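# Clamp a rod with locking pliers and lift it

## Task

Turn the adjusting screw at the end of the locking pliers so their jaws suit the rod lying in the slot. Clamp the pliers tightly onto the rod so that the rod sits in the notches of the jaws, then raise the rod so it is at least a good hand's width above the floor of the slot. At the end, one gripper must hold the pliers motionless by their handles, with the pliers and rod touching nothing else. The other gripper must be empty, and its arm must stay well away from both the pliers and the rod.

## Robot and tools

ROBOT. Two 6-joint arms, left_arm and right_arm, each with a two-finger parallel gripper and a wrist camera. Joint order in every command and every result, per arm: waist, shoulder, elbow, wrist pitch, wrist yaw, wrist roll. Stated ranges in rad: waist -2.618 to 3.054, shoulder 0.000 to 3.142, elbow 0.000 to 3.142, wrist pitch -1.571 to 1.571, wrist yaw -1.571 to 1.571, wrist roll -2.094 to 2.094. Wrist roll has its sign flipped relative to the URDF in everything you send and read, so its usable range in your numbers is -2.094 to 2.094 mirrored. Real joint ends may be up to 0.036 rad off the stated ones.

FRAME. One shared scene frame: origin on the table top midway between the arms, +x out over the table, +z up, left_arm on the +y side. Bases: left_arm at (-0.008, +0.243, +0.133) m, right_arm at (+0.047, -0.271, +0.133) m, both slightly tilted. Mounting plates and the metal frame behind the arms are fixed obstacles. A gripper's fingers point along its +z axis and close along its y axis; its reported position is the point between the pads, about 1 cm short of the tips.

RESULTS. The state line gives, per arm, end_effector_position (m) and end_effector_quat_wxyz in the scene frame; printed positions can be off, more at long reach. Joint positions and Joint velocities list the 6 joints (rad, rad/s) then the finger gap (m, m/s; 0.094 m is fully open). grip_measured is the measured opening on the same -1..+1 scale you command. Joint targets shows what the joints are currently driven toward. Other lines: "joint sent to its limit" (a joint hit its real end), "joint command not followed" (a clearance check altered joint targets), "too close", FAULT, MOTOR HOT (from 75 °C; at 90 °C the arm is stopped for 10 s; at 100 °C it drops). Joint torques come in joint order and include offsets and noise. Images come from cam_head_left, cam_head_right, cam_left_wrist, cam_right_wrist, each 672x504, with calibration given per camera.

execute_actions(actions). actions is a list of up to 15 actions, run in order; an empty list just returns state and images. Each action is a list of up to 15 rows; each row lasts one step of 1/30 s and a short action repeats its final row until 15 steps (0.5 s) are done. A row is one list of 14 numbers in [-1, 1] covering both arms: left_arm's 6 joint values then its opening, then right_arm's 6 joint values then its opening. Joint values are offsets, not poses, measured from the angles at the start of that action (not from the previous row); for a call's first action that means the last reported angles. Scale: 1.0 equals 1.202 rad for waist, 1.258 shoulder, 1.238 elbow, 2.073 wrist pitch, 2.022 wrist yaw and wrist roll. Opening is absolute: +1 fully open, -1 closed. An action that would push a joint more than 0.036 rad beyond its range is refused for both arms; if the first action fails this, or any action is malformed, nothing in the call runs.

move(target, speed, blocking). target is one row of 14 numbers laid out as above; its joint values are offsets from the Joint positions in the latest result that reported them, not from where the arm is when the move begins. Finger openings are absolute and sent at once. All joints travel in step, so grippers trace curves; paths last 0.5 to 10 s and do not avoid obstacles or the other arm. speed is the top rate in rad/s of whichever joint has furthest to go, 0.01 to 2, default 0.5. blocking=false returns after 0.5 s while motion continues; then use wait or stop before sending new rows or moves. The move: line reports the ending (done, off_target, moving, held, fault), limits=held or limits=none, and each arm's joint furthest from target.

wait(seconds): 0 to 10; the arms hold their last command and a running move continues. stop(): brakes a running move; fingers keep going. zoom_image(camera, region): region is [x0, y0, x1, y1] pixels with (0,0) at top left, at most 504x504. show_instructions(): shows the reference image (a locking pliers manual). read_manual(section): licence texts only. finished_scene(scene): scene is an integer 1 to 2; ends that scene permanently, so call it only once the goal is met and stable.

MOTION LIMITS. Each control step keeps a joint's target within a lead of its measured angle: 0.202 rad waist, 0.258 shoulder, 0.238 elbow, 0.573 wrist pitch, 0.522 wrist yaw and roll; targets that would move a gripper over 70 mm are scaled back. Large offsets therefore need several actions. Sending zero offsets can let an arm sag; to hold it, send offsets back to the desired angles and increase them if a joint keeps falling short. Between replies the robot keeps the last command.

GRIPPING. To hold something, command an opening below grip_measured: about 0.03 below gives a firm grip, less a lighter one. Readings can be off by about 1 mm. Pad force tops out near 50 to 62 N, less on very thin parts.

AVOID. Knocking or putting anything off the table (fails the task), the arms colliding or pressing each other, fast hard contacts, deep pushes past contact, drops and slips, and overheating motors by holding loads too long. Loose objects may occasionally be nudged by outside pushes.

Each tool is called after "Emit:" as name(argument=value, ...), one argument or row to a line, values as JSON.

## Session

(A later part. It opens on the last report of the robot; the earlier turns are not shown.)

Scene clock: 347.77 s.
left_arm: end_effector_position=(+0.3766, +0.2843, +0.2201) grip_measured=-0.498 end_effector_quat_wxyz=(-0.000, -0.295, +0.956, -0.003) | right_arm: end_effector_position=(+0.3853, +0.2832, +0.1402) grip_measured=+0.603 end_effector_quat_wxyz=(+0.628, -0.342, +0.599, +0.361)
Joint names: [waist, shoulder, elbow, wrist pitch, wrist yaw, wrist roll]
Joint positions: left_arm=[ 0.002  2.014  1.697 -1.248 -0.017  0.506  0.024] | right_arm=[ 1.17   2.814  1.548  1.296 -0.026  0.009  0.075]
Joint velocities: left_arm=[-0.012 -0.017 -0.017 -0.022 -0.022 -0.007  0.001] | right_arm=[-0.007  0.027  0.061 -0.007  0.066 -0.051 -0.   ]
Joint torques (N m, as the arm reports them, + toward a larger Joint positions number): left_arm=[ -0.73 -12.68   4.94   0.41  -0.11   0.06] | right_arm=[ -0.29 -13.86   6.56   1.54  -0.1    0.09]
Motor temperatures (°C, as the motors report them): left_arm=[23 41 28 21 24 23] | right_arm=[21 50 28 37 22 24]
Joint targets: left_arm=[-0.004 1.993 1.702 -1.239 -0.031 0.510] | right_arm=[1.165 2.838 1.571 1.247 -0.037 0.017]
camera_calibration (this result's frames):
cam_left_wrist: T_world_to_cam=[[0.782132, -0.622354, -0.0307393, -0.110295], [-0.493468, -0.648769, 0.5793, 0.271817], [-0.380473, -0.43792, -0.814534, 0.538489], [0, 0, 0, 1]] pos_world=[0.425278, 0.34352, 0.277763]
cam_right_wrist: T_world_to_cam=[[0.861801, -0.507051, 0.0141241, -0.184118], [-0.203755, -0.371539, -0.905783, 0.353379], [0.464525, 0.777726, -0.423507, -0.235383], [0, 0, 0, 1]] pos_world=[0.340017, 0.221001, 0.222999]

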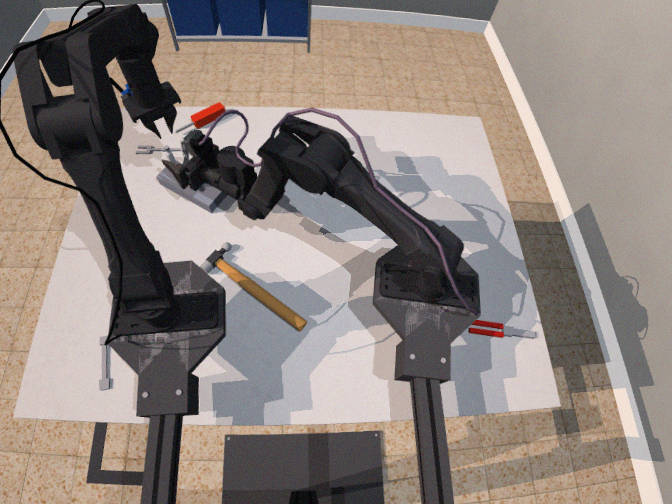

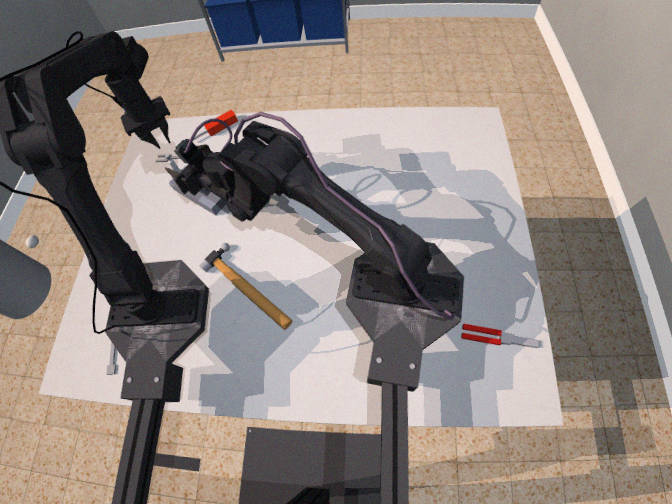

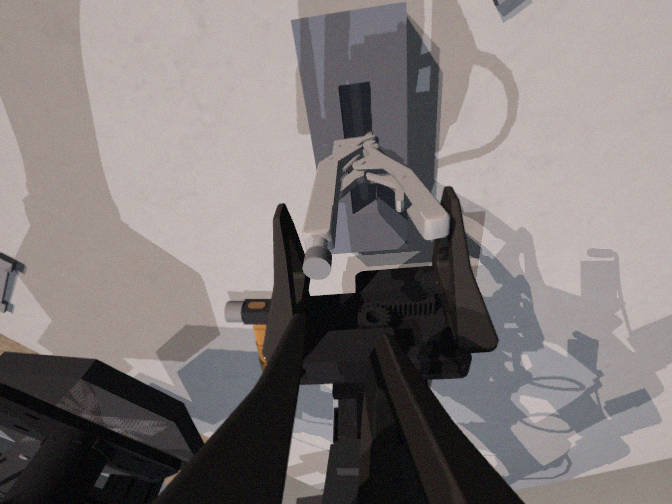

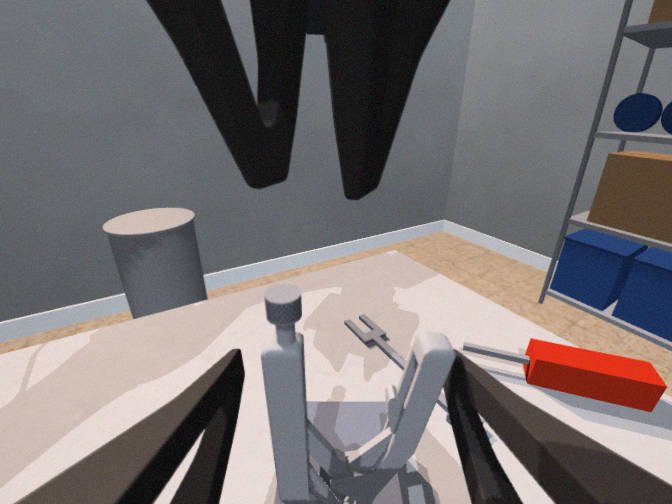

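Emit:
execute_actions(
  actions=[],
)

Scene clock: 349.43 s.
left_arm: end_effector_position=(+0.3766, +0.2843, +0.2201) grip_measured=-0.498 end_effector_quat_wxyz=(-0.000, -0.295, +0.956, -0.003) | right_arm: end_effector_position=(+0.3848, +0.2833, +0.1333) grip_measured=+0.603 end_effector_quat_wxyz=(+0.622, -0.346, +0.605, +0.358)
Joint names: [waist, shoulder, elbow, wrist pitch, wrist yaw, wrist roll]
Joint positions: left_arm=[ 0.002  2.014  1.697 -1.248 -0.017  0.506  0.024] | right_arm=[ 1.17   2.821  1.55   1.28  -0.028  0.009  0.075]
Joint velocities: left_arm=[-0.012  0.002 -0.017  0.022 -0.037 -0.022 -0.   ] | right_arm=[-0.007 -0.017 -0.012 -0.11  -0.125  0.007  0.001]
Joint torques (N m, as the arm reports them, + toward a larger Joint positions number): left_arm=[ -0.73 -12.69   4.94   0.4   -0.11   0.06] | right_arm=[ -0.21 -14.23   6.75   1.58  -0.11   0.09]
Motor temperatures (°C, as the motors report them): left_arm=[23 41 28 21 24 23] | right_arm=[21 50 28 37 22 24]
Joint targets: left_arm=[-0.004 1.993 1.702 -1.239 -0.031 0.510] | right_arm=[1.165 2.838 1.571 1.247 -0.037 0.017]
camera_calibration (this result's frames):
cam_left_wrist: T_world_to_cam=[[0.782132, -0.622354, -0.0307393, -0.110295], [-0.493468, -0.648769, 0.5793, 0.271817], [-0.380473, -0.43792, -0.814534, 0.538489], [0, 0, 0, 1]] pos_world=[0.425278, 0.34352, 0.277763]
cam_right_wrist: T_world_to_cam=[[0.863035, -0.504958, 0.0136919, -0.184597], [-0.212134, -0.386896, -0.897391, 0.353511], [0.458442, 0.771575, -0.441024, -0.231734], [0, 0, 0, 1]] pos_world=[0.340542, 0.222359, 0.217565]

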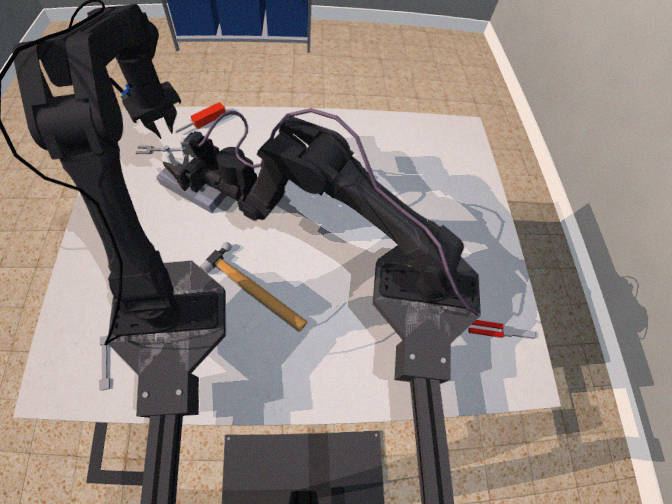

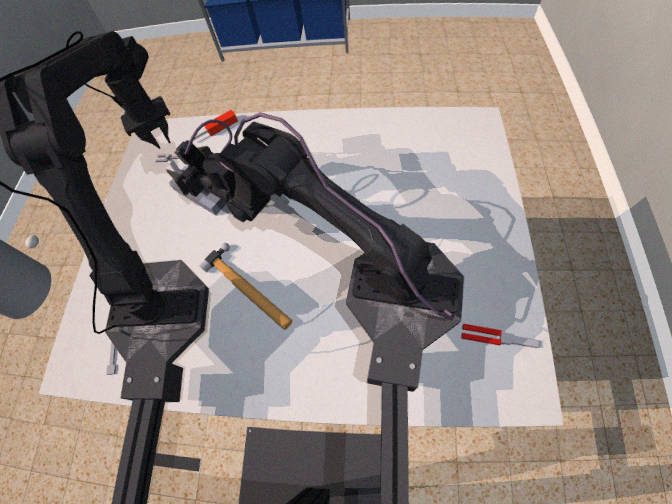

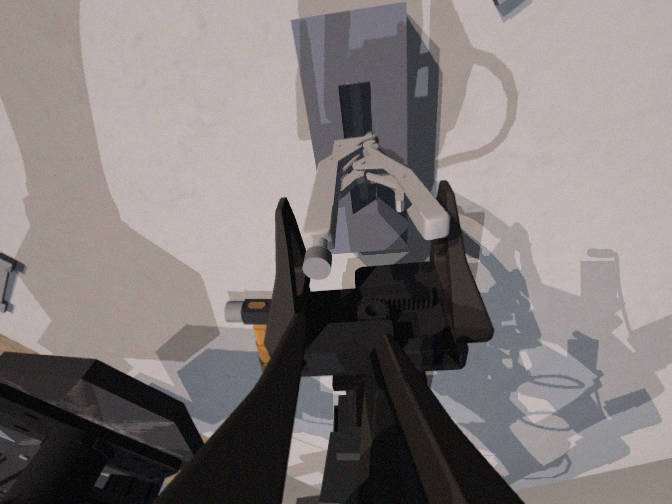

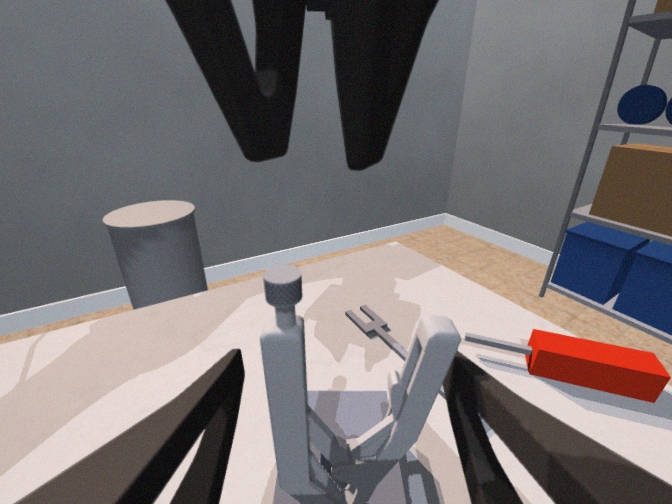

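Emit:
execute_actions(
  actions=[
    [[-0.005,-0.017,0.004,0.004,-0.007,0.002,-0.5,-0.002,0.016,0.014,-0.012,-0.002,0.004,0.58],[-0.005,-0.017,0.004,0.004,-0.007,0.002,-0.5,-0.002,0.019,0.014,-0.010,-0.002,0.004,0.56],[-0.005,-0.017,0.004,0.004,-0.007,0.002,-0.5,-0.002,0.022,0.014,-0.008,-0.002,0.004,0.54],[-0.005,-0.017,0.004,0.004,-0.007,0.002,-0.5,-0.002,0.025,0.014,-0.008,-0.002,0.004,0.52],[-0.005,-0.017,0.004,0.004,-0.007,0.002,-0.5,-0.002,0.027,0.014,-0.008,-0.002,0.004,0.50],[-0.005,-0.017,0.004,0.004,-0.007,0.002,-0.5,-0.002,0.029,0.014,-0.008,-0.002,0.004,0.48],[-0.005,-0.017,0.004,0.004,-0.007,0.002,-0.5,-0.002,0.029,0.014,-0.008,-0.002,0.004,0.46],[-0.005,-0.017,0.004,0.004,-0.007,0.002,-0.5,-0.002,0.029,0.014,-0.008,-0.002,0.004,0.44],[-0.005,-0.017,0.004,0.004,-0.007,0.002,-0.5,-0.002,0.029,0.014,-0.008,-0.002,0.004,0.42],[-0.005,-0.017,0.004,0.004,-0.007,0.002,-0.5,-0.002,0.029,0.014,-0.008,-0.002,0.004,0.40],[-0.005,-0.017,0.004,0.004,-0.007,0.002,-0.5,-0.002,0.029,0.014,-0.008,-0.002,0.004,0.38],[-0.005,-0.017,0.004,0.004,-0.007,0.002,-0.5,-0.002,0.029,0.014,-0.008,-0.002,0.004,0.36]],
  ],
)

Scene clock: 360.33 s.
left_arm: end_effector_position=(+0.3766, +0.2844, +0.2201) grip_measured=-0.498 end_effector_quat_wxyz=(-0.000, -0.295, +0.956, -0.002) | right_arm: end_effector_position=(+0.3831, +0.2809, +0.1186) grip_measured=+0.363 end_effector_quat_wxyz=(+0.614, -0.350, +0.612, +0.354)
Joint names: [waist, shoulder, elbow, wrist pitch, wrist yaw, wrist roll]
Joint positions: left_arm=[ 0.002  2.014  1.697 -1.248 -0.018  0.506  0.024] | right_arm=[ 1.17   2.844  1.55   1.28  -0.028  0.009  0.064]
Joint velocities: left_arm=[-0.012 -0.007 -0.002 -0.037 -0.051  0.037 -0.001] | right_arm=[ 0.002 -0.002 -0.007  0.051 -0.007 -0.007  0.001]
Joint torques (N m, as the arm reports them, + toward a larger Joint positions number): left_arm=[ -0.73 -12.69   4.94   0.4   -0.12   0.06] | right_arm=[ -0.04 -14.54   6.36   1.74  -0.07   0.08]
Motor temperatures (°C, as the motors report them): left_arm=[23 40 28 21 24 23] | right_arm=[21 50 29 37 22 24]
Joint targets: left_arm=[-0.004 1.993 1.702 -1.239 -0.031 0.510] | right_arm=[1.168 2.857 1.568 1.264 -0.032 0.017]
camera_calibration (this result's frames):
cam_left_wrist: T_world_to_cam=[[0.78213, -0.62233, -0.0312672, -0.110091], [-0.493426, -0.649209, 0.578842, 0.27211], [-0.38053, -0.437302, -0.81484, 0.538456], [0, 0, 0, 1]] pos_world=[0.42527, 0.343611, 0.277804]
cam_right_wrist: T_world_to_cam=[[0.863352, -0.504433, 0.0130512, -0.184319], [-0.222982, -0.404588, -0.886898, 0.346953], [0.452661, 0.762795, -0.461781, -0.22842], [0, 0, 0, 1]] pos_world=[0.339893, 0.221634, 0.204637]

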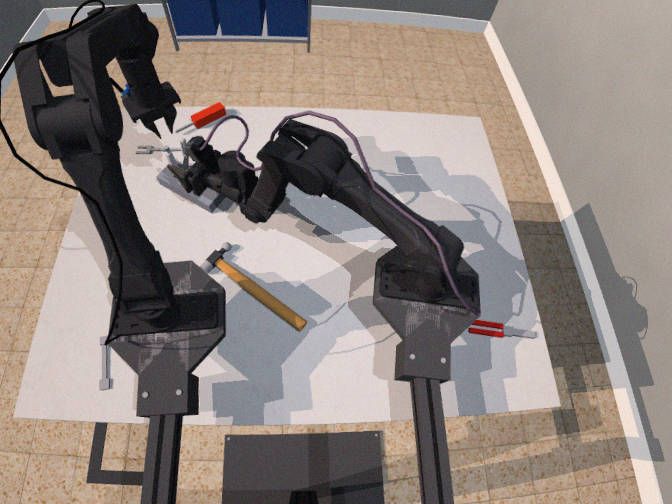

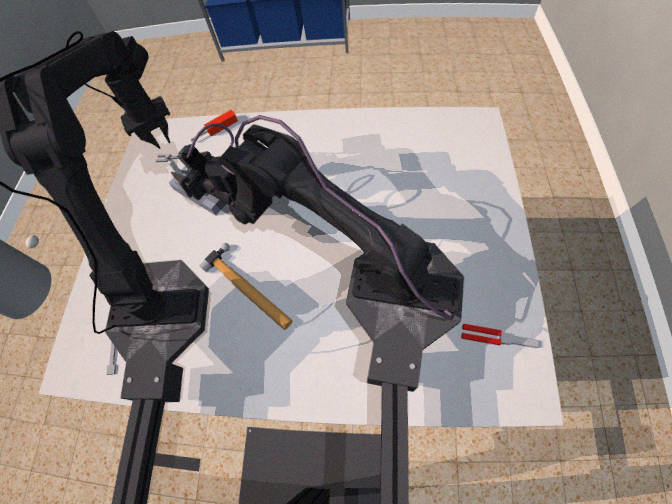

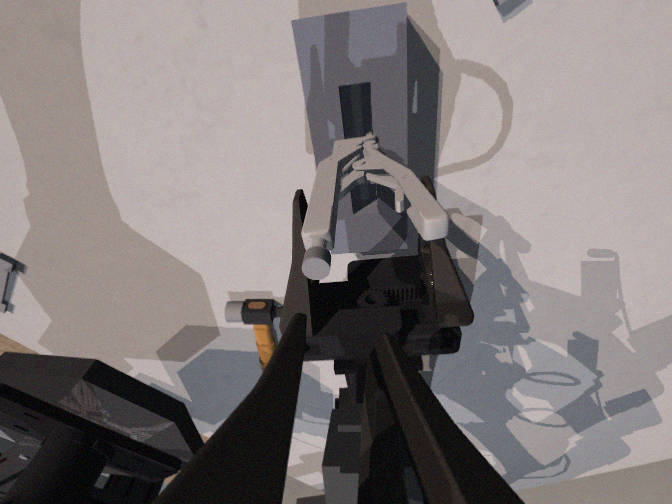

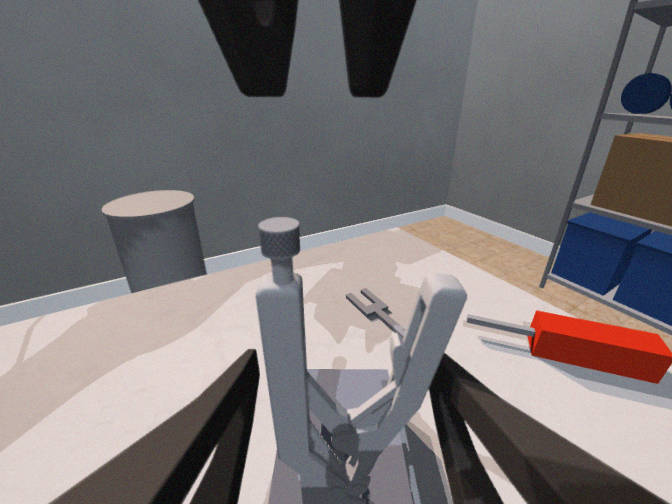

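Emit:
execute_actions(
  actions=[
    [[-0.005,-0.017,0.004,0.004,-0.007,0.002,-0.5,-0.002,0.004,0.012,-0.006,0,0.004,0.33],[-0.005,-0.017,0.004,0.004,-0.007,0.002,-0.5,-0.002,0.004,0.012,-0.006,0,0.004,0.30],[-0.005,-0.017,0.004,0.004,-0.007,0.002,-0.5,-0.002,0.004,0.012,-0.006,0,0.004,0.27],[-0.005,-0.017,0.004,0.004,-0.007,0.002,-0.5,-0.002,0.004,0.012,-0.006,0,0.004,0.25],[-0.005,-0.017,0.004,0.004,-0.007,0.002,-0.5,-0.002,0.004,0.012,-0.006,0,0.004,0.23],[-0.005,-0.017,0.004,0.004,-0.007,0.002,-0.5,-0.002,0.004,0.012,-0.006,0,0.004,0.21],[-0.005,-0.017,0.004,0.004,-0.007,0.002,-0.5,-0.002,0.004,0.012,-0.006,0,0.004,0.19],[-0.005,-0.017,0.004,0.004,-0.007,0.002,-0.5,-0.002,0.004,0.012,-0.006,0,0.004,0.17],[-0.005,-0.017,0.004,0.004,-0.007,0.002,-0.5,-0.002,0.004,0.012,-0.006,0,0.004,0.15],[-0.005,-0.017,0.004,0.004,-0.007,0.002,-0.5,-0.002,0.004,0.012,-0.006,0,0.004,0.135],[-0.005,-0.017,0.004,0.004,-0.007,0.002,-0.5,-0.002,0.004,0.012,-0.006,0,0.004,0.12]],
  ],
)

Emit:
zoom_image(
  camera="cam_left_wrist",
  region=[280, 70, 480, 290],
)

Scene clock: 369.17 s.
left_arm: end_effector_position=(+0.3766, +0.2845, +0.2201) grip_measured=-0.498 end_effector_quat_wxyz=(-0.000, -0.295, +0.956, -0.002) | right_arm: end_effector_position=(+0.3826, +0.2812, +0.1186) grip_measured=+0.124 end_effector_quat_wxyz=(+0.614, -0.351, +0.612, +0.355)
Joint names: [waist, shoulder, elbow, wrist pitch, wrist yaw, wrist roll]
Joint positions: left_arm=[ 0.002  2.014  1.697 -1.248 -0.018  0.506  0.024] | right_arm=[ 1.17   2.844  1.55   1.28  -0.031  0.009  0.053]
Joint velocities: left_arm=[-0.007 -0.007 -0.012  0.007  0.051  0.007 -0.   ] | right_arm=[-0.017  0.022 -0.012 -0.022  0.022  0.007  0.002]
Joint torques (N m, as the arm reports them, + toward a larger Joint positions number): left_arm=[ -0.73 -12.68   4.94   0.4   -0.11   0.06] | right_arm=[ -0.03 -15.25   6.12   1.81   0.02   0.08]
Motor temperatures (°C, as the motors report them): left_arm=[23 40 28 21 24 23] | right_arm=[21 50 29 37 22 24]
Joint targets: left_arm=[-0.004 1.993 1.702 -1.239 -0.032 0.510] | right_arm=[1.168 2.849 1.565 1.268 -0.028 0.017]
camera_calibration (this result's frames):
cam_left_wrist: T_world_to_cam=[[0.782129, -0.622318, -0.0315312, -0.109989], [-0.493406, -0.649429, 0.578613, 0.272256], [-0.380559, -0.436992, -0.814993, 0.538439], [0, 0, 0, 1]] pos_world=[0.425266, 0.343657, 0.277825]
cam_right_wrist: T_world_to_cam=[[0.864887, -0.501796, 0.0130689, -0.185106], [-0.221716, -0.405244, -0.886916, 0.346667], [0.450347, 0.764184, -0.461746, -0.227922], [0, 0, 0, 1]] pos_world=[0.339601, 0.221774, 0.204641]

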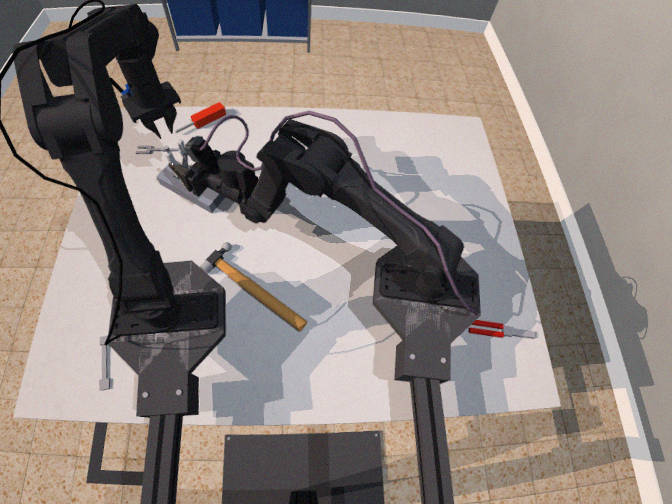

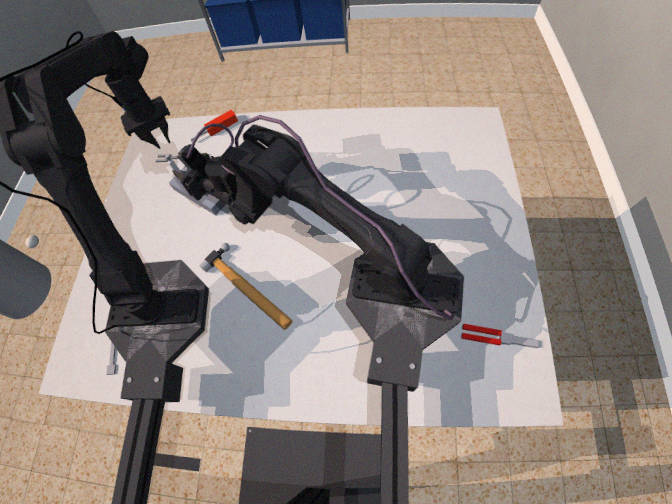

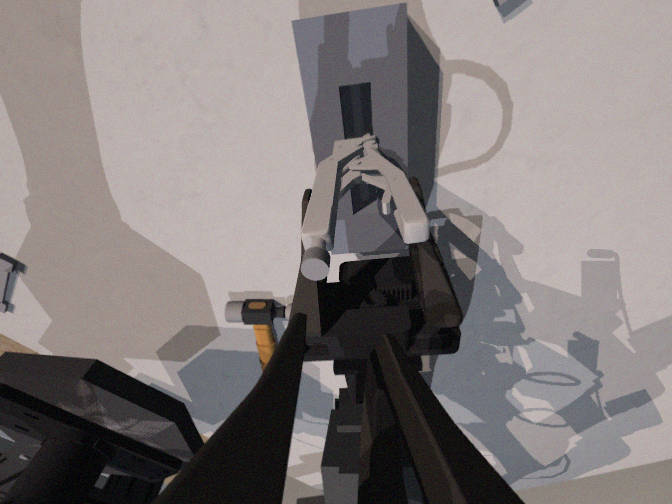

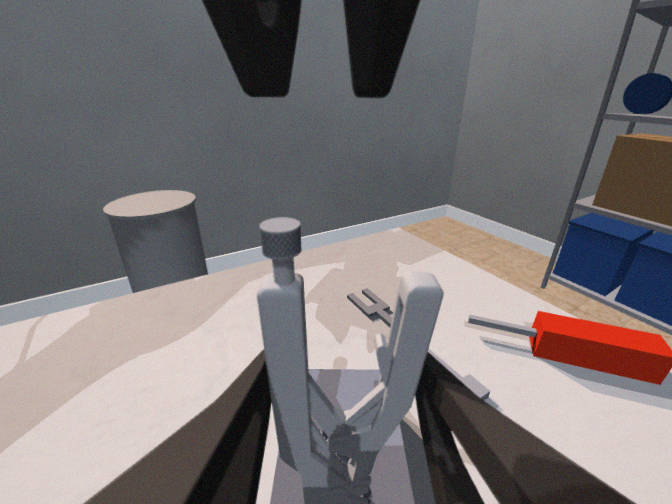

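Region (280, 70, 480, 290) of cam_left_wrist's 672x504 image, scaled by 2.291, with more detail than that image has; it fills the left 458 columns of this view, and the rest is white.

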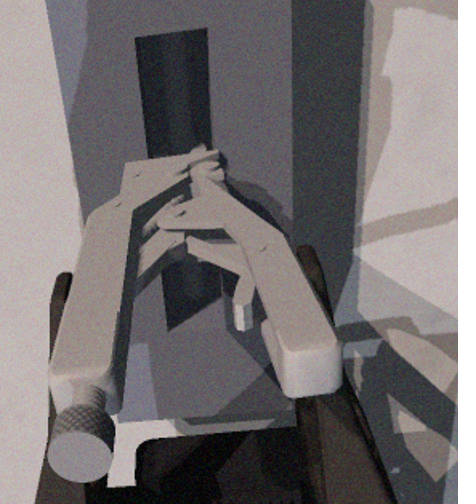

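Emit:
move(
  target=[0.023, -0.017, -0.077, 0.047, -0.007, 0.745, -0.5, -0.002, 0.004, 0.012, -0.006, 0.0, 0.004, 0.08],
  speed=2.0,
)

Scene clock: 396.80 s.
left_arm: end_effector_position=(+0.3748, +0.2904, +0.1977) grip_measured=-0.498 end_effector_quat_wxyz=(-0.001, +0.872, -0.490, +0.004) | right_arm: end_effector_position=(+0.3823, +0.2814, +0.1187) grip_measured=+0.084 end_effector_quat_wxyz=(+0.614, -0.351, +0.611, +0.356)
Joint names: [waist, shoulder, elbow, wrist pitch, wrist yaw, wrist roll]
Joint positions: left_arm=[ 0.019  2.014  1.608 -1.152 -0.019  2.007  0.024] | right_arm=[ 1.17   2.844  1.55   1.281 -0.033  0.009  0.051]
Joint velocities: left_arm=[-0.002  0.007  0.002 -0.037 -0.037  0.066  0.   ] | right_arm=[-0.012 -0.007  0.002  0.007 -0.037  0.066  0.   ]
Joint torques (N m, as the arm reports them, + toward a larger Joint positions number): left_arm=[  0.69 -12.65   4.09   0.35  -0.12   0.05] | right_arm=[ -0.01 -15.25   6.17   1.77   0.01   0.08]
Motor temperatures (°C, as the motors report them): left_arm=[23 40 28 21 24 23] | right_arm=[21 51 29 37 22 24]
Joint targets: left_arm=[0.029 1.993 1.601 -1.150 -0.033 2.013] | right_arm=[1.168 2.849 1.565 1.268 -0.031 0.017]
move: off_target (left_arm); limits=none; left_arm: farthest joint: the shoulder, 0.022 radians from its target (0.022 radians at the start); right_arm: farthest joint: the elbow, 0.015 radians from its target (0.015 radians at the start)
camera_calibration (this result's frames):
cam_left_wrist: T_world_to_cam=[[0.662827, 0.748103, -0.0316499, -0.458784], [0.620357, -0.524991, 0.582702, -0.166221], [0.419305, -0.405865, -0.81207, 0.212713], [0, 0, 0, 1]] pos_world=[0.318019, 0.342286, 0.255075]
cam_right_wrist: T_world_to_cam=[[0.865837, -0.500155, 0.0130925, -0.185596], [-0.220746, -0.405364, -0.887103, 0.346444], [0.448996, 0.765196, -0.461386, -0.227685], [0, 0, 0, 1]] pos_world=[0.339402, 0.221832, 0.204711]

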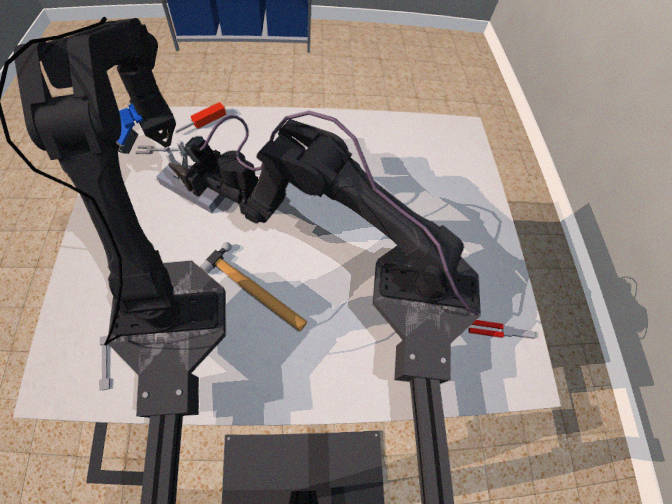

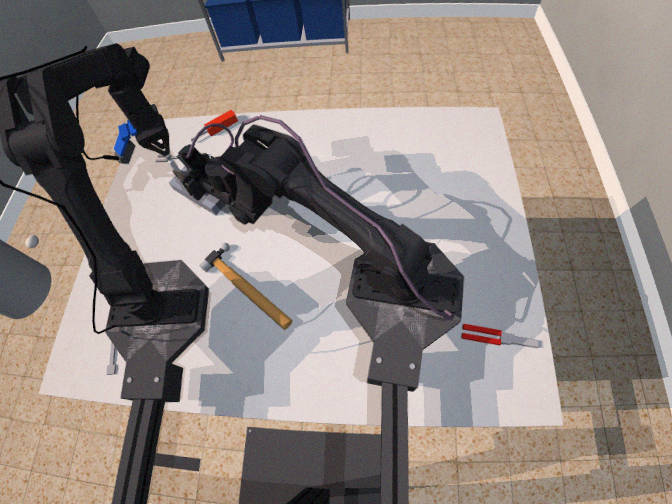

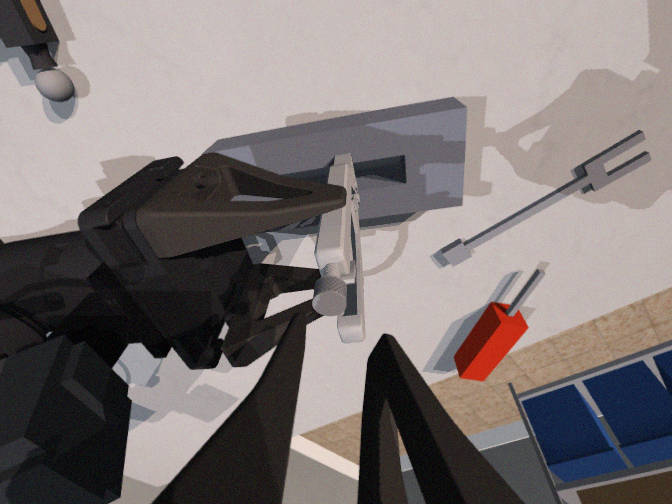

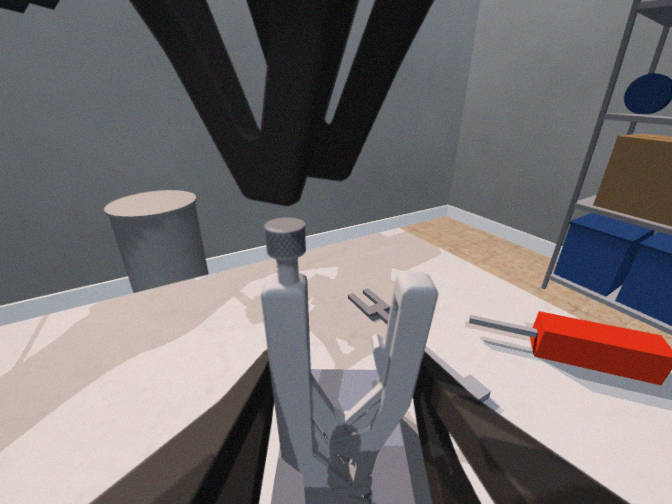

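Emit:
execute_actions(
  actions=[
    [[0.004,-0.017,-0.010,0.002,-0.007,0.002,-0.5,-0.002,0.004,0.012,-0.006,0,0.004,0.09],[0.004,-0.017,-0.016,0.004,-0.007,0.002,-0.5,-0.002,0.004,0.012,-0.006,0,0.004,0.10],[0.004,-0.017,-0.023,0.008,-0.007,0.002,-0.5,-0.002,0.004,0.012,-0.006,0,0.004,0.11],[0.004,-0.017,-0.030,0.012,-0.007,0.002,-0.5,-0.002,0.004,0.012,-0.006,0,0.004,0.12],[0.004,-0.017,-0.037,0.016,-0.007,0.002,-0.5,-0.002,0.004,0.012,-0.006,0,0.004,0.12],[0.004,-0.017,-0.044,0.020,-0.007,0.002,-0.5,-0.002,0.004,0.012,-0.006,0,0.004,0.12],[0.004,-0.017,-0.050,0.024,-0.007,0.002,-0.5,-0.002,0.004,0.012,-0.006,0,0.004,0.12],[0.004,-0.017,-0.055,0.027,-0.007,0.002,-0.5,-0.002,0.004,0.012,-0.006,0,0.004,0.12],[0.004,-0.017,-0.060,0.029,-0.007,0.002,-0.5,-0.002,0.004,0.012,-0.006,0,0.004,0.12],[0.004,-0.017,-0.063,0.0304,-0.007,0.002,-0.5,-0.002,0.004,0.012,-0.006,0,0.004,0.12]],
  ],
)

Scene clock: 411.60 s.
left_arm: end_effector_position=(+0.3655, +0.2889, +0.1796) grip_measured=-0.498 end_effector_quat_wxyz=(+0.006, +0.872, -0.490, -0.005) | right_arm: end_effector_position=(+0.3823, +0.2814, +0.1187) grip_measured=+0.118 end_effector_quat_wxyz=(+0.614, -0.351, +0.611, +0.356)
Joint names: [waist, shoulder, elbow, wrist pitch, wrist yaw, wrist roll]
Joint positions: left_arm=[ 0.019  2.014  1.534 -1.1   -0.019  2.008  0.024] | right_arm=[ 1.17   2.844  1.55   1.281 -0.033  0.009  0.053]
Joint velocities: left_arm=[-0.002  0.002 -0.012  0.081 -0.095  0.007 -0.001] | right_arm=[ 0.002 -0.027 -0.007  0.022 -0.037  0.037 -0.001]
Joint torques (N m, as the arm reports them, + toward a larger Joint positions number): left_arm=[  0.17 -12.52   4.1    0.28  -0.12   0.05] | right_arm=[ -0.07 -15.2    6.14   1.8    0.     0.06]
Motor temperatures (°C, as the motors report them): left_arm=[23 40 28 21 24 23] | right_arm=[21 52 29 37 22 24]
Joint targets: left_arm=[0.023 1.993 1.530 -1.089 -0.033 2.011] | right_arm=[1.168 2.849 1.565 1.268 -0.033 0.017]
camera_calibration (this result's frames):
cam_left_wrist: T_world_to_cam=[[0.662031, 0.747937, -0.0480208, -0.448892], [0.632978, -0.523668, 0.570185, -0.153411], [0.401315, -0.407876, -0.820111, 0.209889], [0, 0, 0, 1]] pos_world=[0.310054, 0.341015, 0.238049]
cam_right_wrist: T_world_to_cam=[[0.865837, -0.500155, 0.0130925, -0.185596], [-0.220746, -0.405364, -0.887103, 0.346444], [0.448996, 0.765196, -0.461386, -0.227685], [0, 0, 0, 1]] pos_world=[0.339402, 0.221832, 0.204711]

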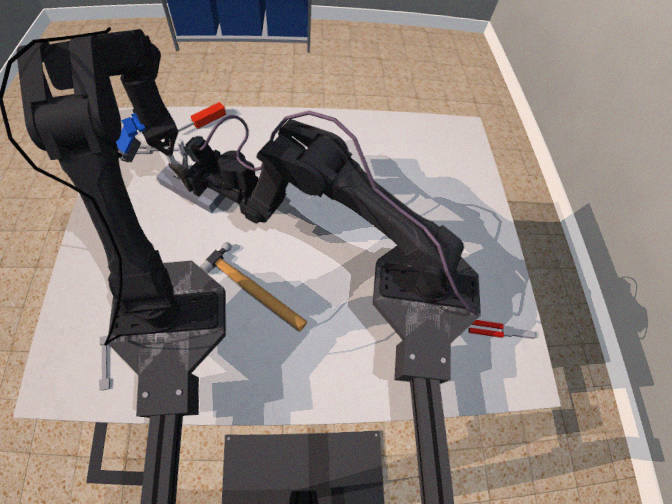

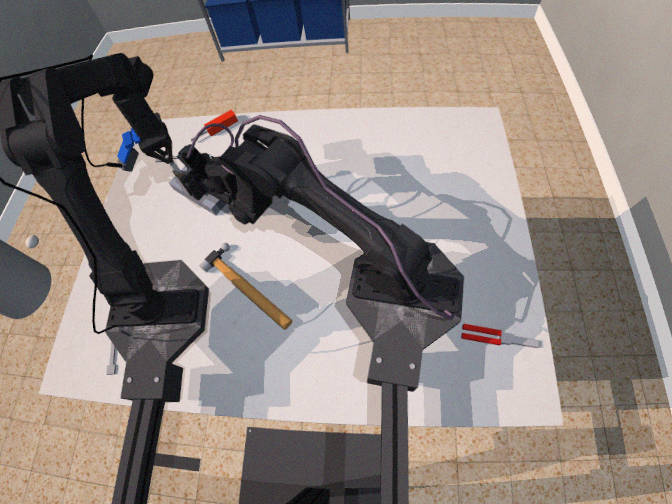

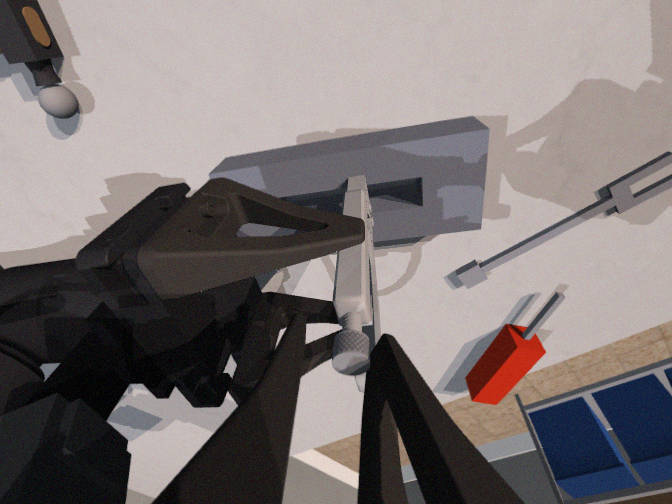

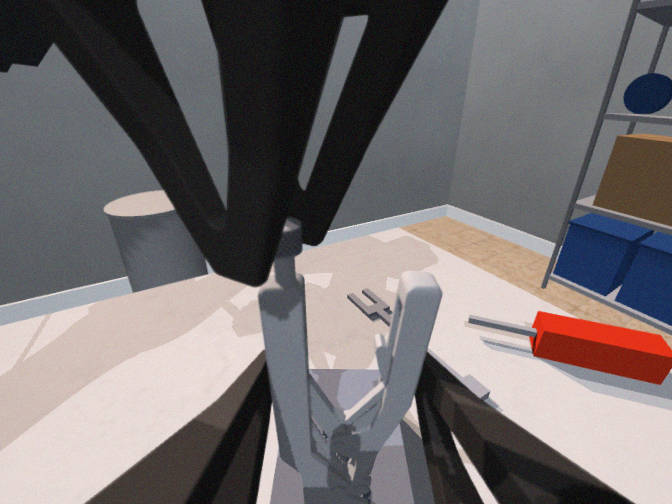

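Emit:
execute_actions(
  actions=[
    [[0.003,-0.017,0.0,0.009,-0.007,0.002,-0.5,-0.002,0.004,0.012,-0.006,0,0.004,0.12],[0.003,-0.017,0.0,0.012,-0.007,0.002,-0.5,-0.002,0.004,0.012,-0.006,0,0.004,0.12],[0.003,-0.017,0.0,0.0125,-0.007,0.002,-0.53,-0.002,0.004,0.012,-0.006,0,0.004,0.12],[0.003,-0.017,0.0,0.0125,-0.007,0.002,-0.56,-0.002,0.004,0.012,-0.006,0,0.004,0.12],[0.003,-0.017,0.0,0.0125,-0.007,0.002,-0.59,-0.002,0.004,0.012,-0.006,0,0.004,0.12],[0.003,-0.017,0.0,0.0125,-0.007,0.002,-0.62,-0.002,0.004,0.012,-0.006,0,0.004,0.12],[0.003,-0.017,0.0,0.0125,-0.007,0.002,-0.65,-0.002,0.004,0.012,-0.006,0,0.004,0.12],[0.003,-0.017,0.0,0.0125,-0.007,0.002,-0.68,-0.002,0.004,0.012,-0.006,0,0.004,0.12],[0.003,-0.017,0.0,0.0125,-0.007,0.002,-0.71,-0.002,0.004,0.012,-0.006,0,0.004,0.12],[0.003,-0.017,0.0,0.0125,-0.007,0.002,-0.74,-0.002,0.004,0.012,-0.006,0,0.004,0.12],[0.003,-0.017,0.0,0.0125,-0.007,0.002,-0.76,-0.002,0.004,0.012,-0.006,0,0.004,0.12],[0.003,-0.017,0.0,0.0125,-0.007,0.002,-0.78,-0.002,0.004,0.012,-0.006,0,0.004,0.12],[0.003,-0.017,0.0,0.0125,-0.007,0.002,-0.80,-0.002,0.004,0.012,-0.006,0,0.004,0.12],[0.003,-0.017,0.0,0.0125,-0.007,0.002,-0.82,-0.002,0.004,0.012,-0.006,0,0.004,0.12]],
  ],
)

Scene clock: 426.73 s.
left_arm: end_effector_position=(+0.3711, +0.2895, +0.1796) grip_measured=-0.806 end_effector_quat_wxyz=(-0.001, +0.872, -0.490, +0.004) | right_arm: end_effector_position=(+0.3825, +0.2813, +0.1187) grip_measured=+0.118 end_effector_quat_wxyz=(+0.614, -0.351, +0.611, +0.355)
Joint names: [waist, shoulder, elbow, wrist pitch, wrist yaw, wrist roll]
Joint positions: left_arm=[ 0.019  2.014  1.534 -1.078 -0.019  2.008  0.009] | right_arm=[ 1.17   2.844  1.55   1.281 -0.031  0.009  0.053]
Joint velocities: left_arm=[-0.012  0.017  0.012 -0.022 -0.037 -0.066 -0.   ] | right_arm=[-0.002 -0.002 -0.022  0.022 -0.007 -0.051  0.001]
Joint torques (N m, as the arm reports them, + toward a larger Joint positions number): left_arm=[  0.07 -12.57   4.46   0.37  -0.12   0.06] | right_arm=[ -0.05 -15.17   6.17   1.81   0.     0.08]
Motor temperatures (°C, as the motors report them): left_arm=[23 40 27 21 24 23] | right_arm=[21 52 29 37 22 24]
Joint targets: left_arm=[0.022 1.993 1.534 -1.074 -0.033 2.012] | right_arm=[1.168 2.849 1.565 1.268 -0.033 0.017]
camera_calibration (this result's frames):
cam_left_wrist: T_world_to_cam=[[0.662262, 0.748615, -0.0313732, -0.456302], [0.620542, -0.524533, 0.582917, -0.154018], [0.419924, -0.405512, -0.811926, 0.198825], [0, 0, 0, 1]] pos_world=[0.314275, 0.341433, 0.236895]
cam_right_wrist: T_world_to_cam=[[0.865264, -0.501145, 0.0130854, -0.185302], [-0.221222, -0.405119, -0.887096, 0.346551], [0.449865, 0.764678, -0.461399, -0.227872], [0, 0, 0, 1]] pos_world=[0.339511, 0.22178, 0.204709]

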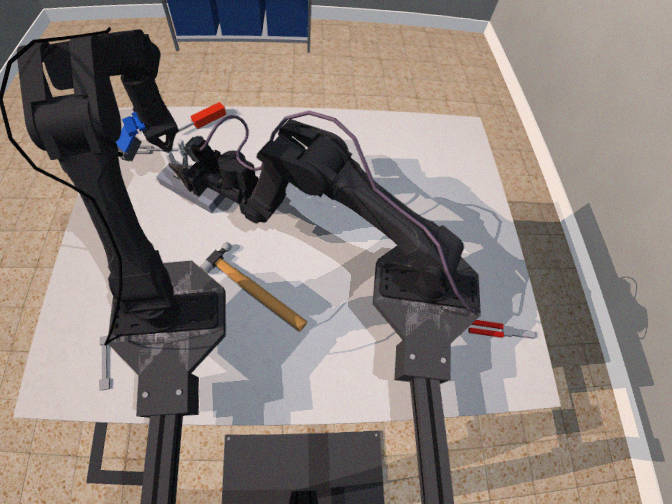

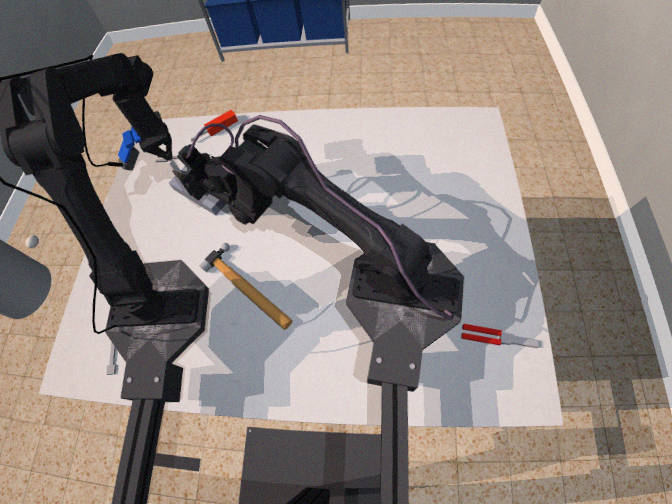

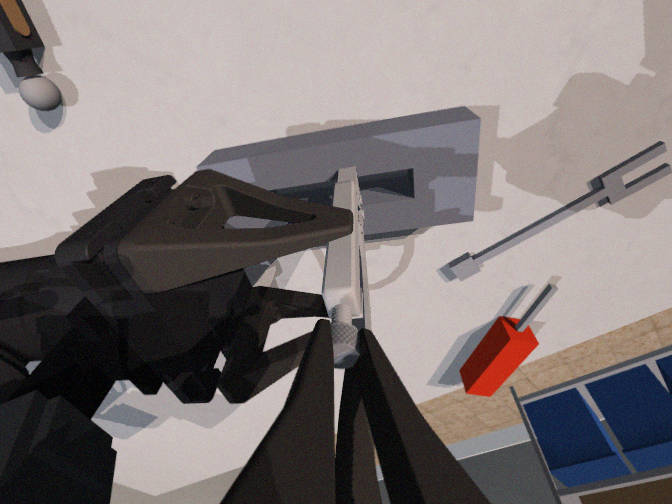

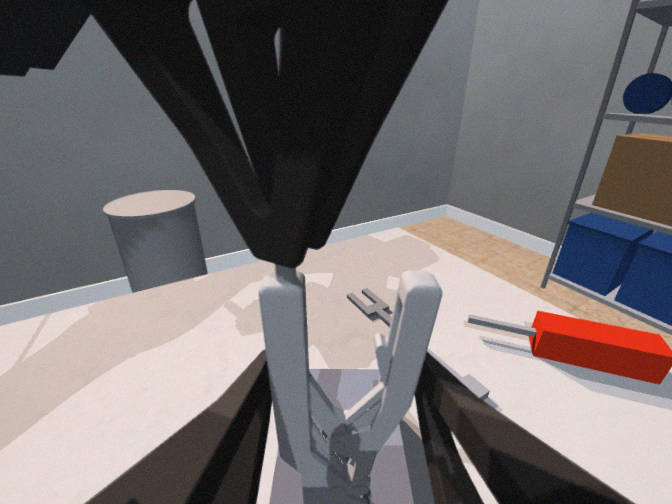

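Emit:
execute_actions(
  actions=[
    [[0.003,-0.017,0,0.002,-0.007,-0.02,-0.82,-0.002,0.004,0.012,-0.006,0,0.004,0.13],[0.003,-0.017,0,0.002,-0.007,-0.05,-0.82,-0.002,0.004,0.012,-0.006,0,0.004,0.14],[0.003,-0.017,0,0.002,-0.007,-0.085,-0.82,-0.002,0.004,0.012,-0.006,0,0.004,0.14],[0.003,-0.017,0,0.002,-0.007,-0.12,-0.82,-0.002,0.004,0.012,-0.006,0,0.004,0.14],[0.003,-0.017,0,0.002,-0.007,-0.16,-0.82,-0.002,0.004,0.012,-0.006,0,0.004,0.14],[0.003,-0.017,0,0.002,-0.007,-0.20,-0.82,-0.002,0.004,0.012,-0.006,0,0.004,0.14],[0.003,-0.017,0,0.002,-0.007,-0.24,-0.82,-0.002,0.004,0.012,-0.006,0,0.004,0.14],[0.003,-0.017,0,0.002,-0.007,-0.28,-0.82,-0.002,0.004,0.012,-0.006,0,0.004,0.14],[0.003,-0.017,0,0.002,-0.007,-0.32,-0.82,-0.002,0.004,0.012,-0.006,0,0.004,0.14],[0.003,-0.017,0,0.002,-0.007,-0.36,-0.82,-0.002,0.004,0.012,-0.006,0,0.004,0.14],[0.003,-0.017,0,0.002,-0.007,-0.40,-0.82,-0.002,0.004,0.012,-0.006,0,0.004,0.14],[0.003,-0.017,0,0.002,-0.007,-0.44,-0.82,-0.002,0.004,0.012,-0.006,0,0.004,0.14],[0.003,-0.017,0,0.002,-0.007,-0.48,-0.82,-0.002,0.004,0.012,-0.006,0,0.004,0.14],[0.003,-0.017,0,0.002,-0.007,-0.52,-0.82,-0.002,0.004,0.012,-0.006,0,0.004,0.14],[0.003,-0.017,0,0.002,-0.007,-0.56,-0.82,-0.002,0.004,0.012,-0.006,0,0.004,0.14]],
    [[0.003,-0.017,0,0.002,-0.007,-0.19,-0.82,-0.002,0.004,0.012,-0.006,0,0.004,0.14],[0.003,-0.017,0,0.002,-0.007,-0.23,-0.82,-0.002,0.004,0.012,-0.006,0,0.004,0.14],[0.003,-0.017,0,0.002,-0.007,-0.265,-0.82,-0.002,0.004,0.012,-0.006,0,0.004,0.14],[0.003,-0.017,0,0.002,-0.007,-0.295,-0.82,-0.002,0.004,0.012,-0.006,0,0.004,0.14],[0.003,-0.017,0,0.002,-0.007,-0.32,-0.82,-0.002,0.004,0.012,-0.006,0,0.004,0.14],[0.003,-0.017,0,0.002,-0.007,-0.335,-0.82,-0.002,0.004,0.012,-0.006,0,0.004,0.14],[0.003,-0.017,0,0.002,-0.007,-0.34,-0.82,-0.002,0.004,0.012,-0.006,0,0.004,0.14],[0.003,-0.017,0,0.002,-0.007,-0.34,-0.82,-0.002,0.004,0.012,-0.006,0,0.004,0.14],[0.003,-0.017,0,0.002,-0.007,-0.34,-0.82,-0.002,0.004,0.012,-0.006,0,0.004,0.125],[0.003,-0.017,0,0.002,-0.007,-0.34,-0.82,-0.002,0.004,0.012,-0.006,0,0.004,0.11],[0.003,-0.017,0,0.002,-0.007,-0.34,-0.82,-0.002,0.004,0.012,-0.006,0,0.004,0.095],[0.003,-0.017,0,0.002,-0.007,-0.34,-0.82,-0.002,0.004,0.012,-0.006,0,0.004,0.08]],
  ],
)

Scene clock: 447.57 s.
left_arm: end_effector_position=(+0.3710, +0.2900, +0.1796) grip_measured=-0.807 end_effector_quat_wxyz=(+0.004, -0.333, +0.943, -0.001) | right_arm: end_effector_position=(+0.3840, +0.2804, +0.1187) grip_measured=+0.084 end_effector_quat_wxyz=(+0.616, -0.348, +0.613, +0.352)
Joint names: [waist, shoulder, elbow, wrist pitch, wrist yaw, wrist roll]
Joint positions: left_arm=[ 0.019  2.014  1.534 -1.078 -0.021  0.57   0.009] | right_arm=[ 1.17   2.844  1.55   1.281 -0.022  0.009  0.051]
Joint velocities: left_arm=[-0.022 -0.002 -0.017 -0.022 -0.037 -0.242 -0.001] | right_arm=[ 0.002 -0.002  0.002  0.007 -0.022 -0.037 -0.   ]
Joint torques (N m, as the arm reports them, + toward a larger Joint positions number): left_arm=[  0.09 -12.58   4.44   0.35  -0.11  -0.05] | right_arm=[ -0.03 -15.23   6.18   1.8   -0.05   0.08]
Motor temperatures (°C, as the motors report them): left_arm=[23 40 28 21 24 23] | right_arm=[21 52 29 37 22 24]
Joint targets: left_arm=[0.022 1.993 1.534 -1.075 -0.035 0.525] | right_arm=[1.168 2.849 1.565 1.268 -0.026 0.017]
camera_calibration (this result's frames):
cam_left_wrist: T_world_to_cam=[[0.829703, -0.55748, -0.0284538, -0.140481], [-0.443341, -0.689087, 0.573243, 0.29047], [-0.339179, -0.463007, -0.818891, 0.498623], [0, 0, 0, 1]] pos_world=[0.414457, 0.352709, 0.237811]
cam_right_wrist: T_world_to_cam=[[0.860242, -0.509699, 0.0137872, -0.182825], [-0.224753, -0.403319, -0.887029, 0.34735], [0.457678, 0.759961, -0.461508, -0.22955], [0, 0, 0, 1]] pos_world=[0.340402, 0.221356, 0.20469]

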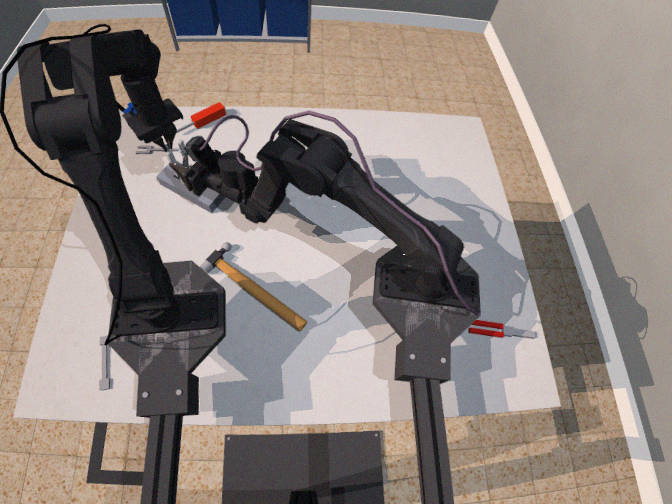

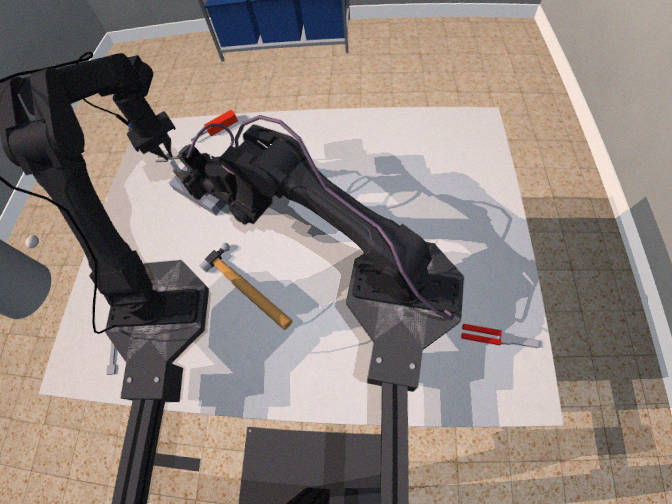

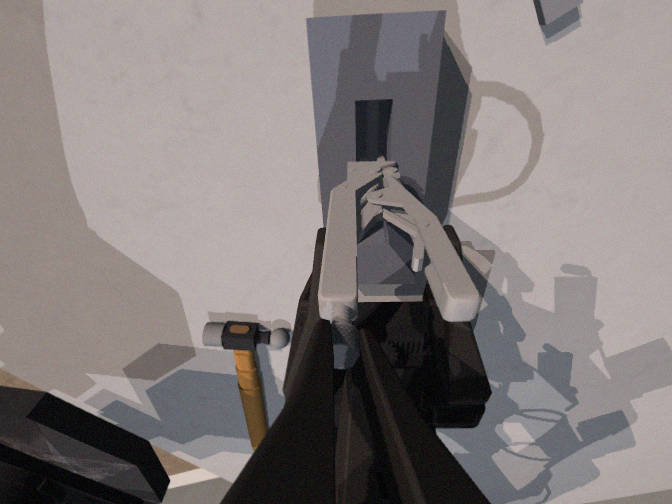

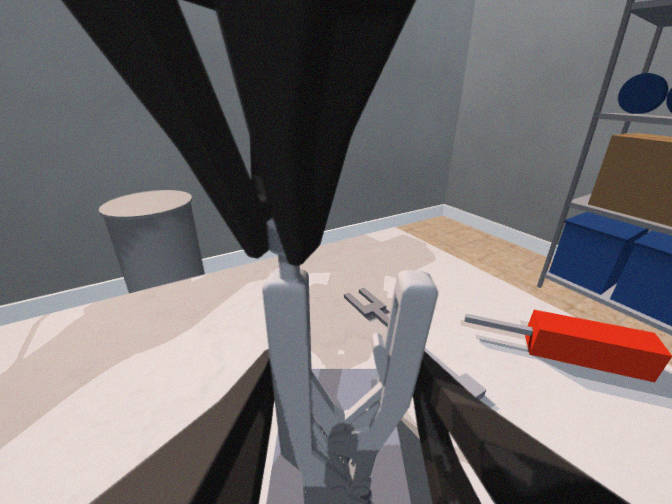

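Emit:
zoom_image(
  camera="cam_left_wrist",
  region=[330, 90, 430, 190],
)

Region (330, 90, 430, 190) of cam_left_wrist's 672x504 image, scaled by 5.040, with more detail than that image has.

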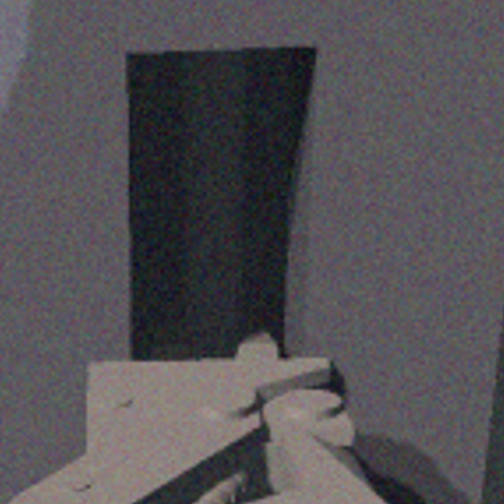

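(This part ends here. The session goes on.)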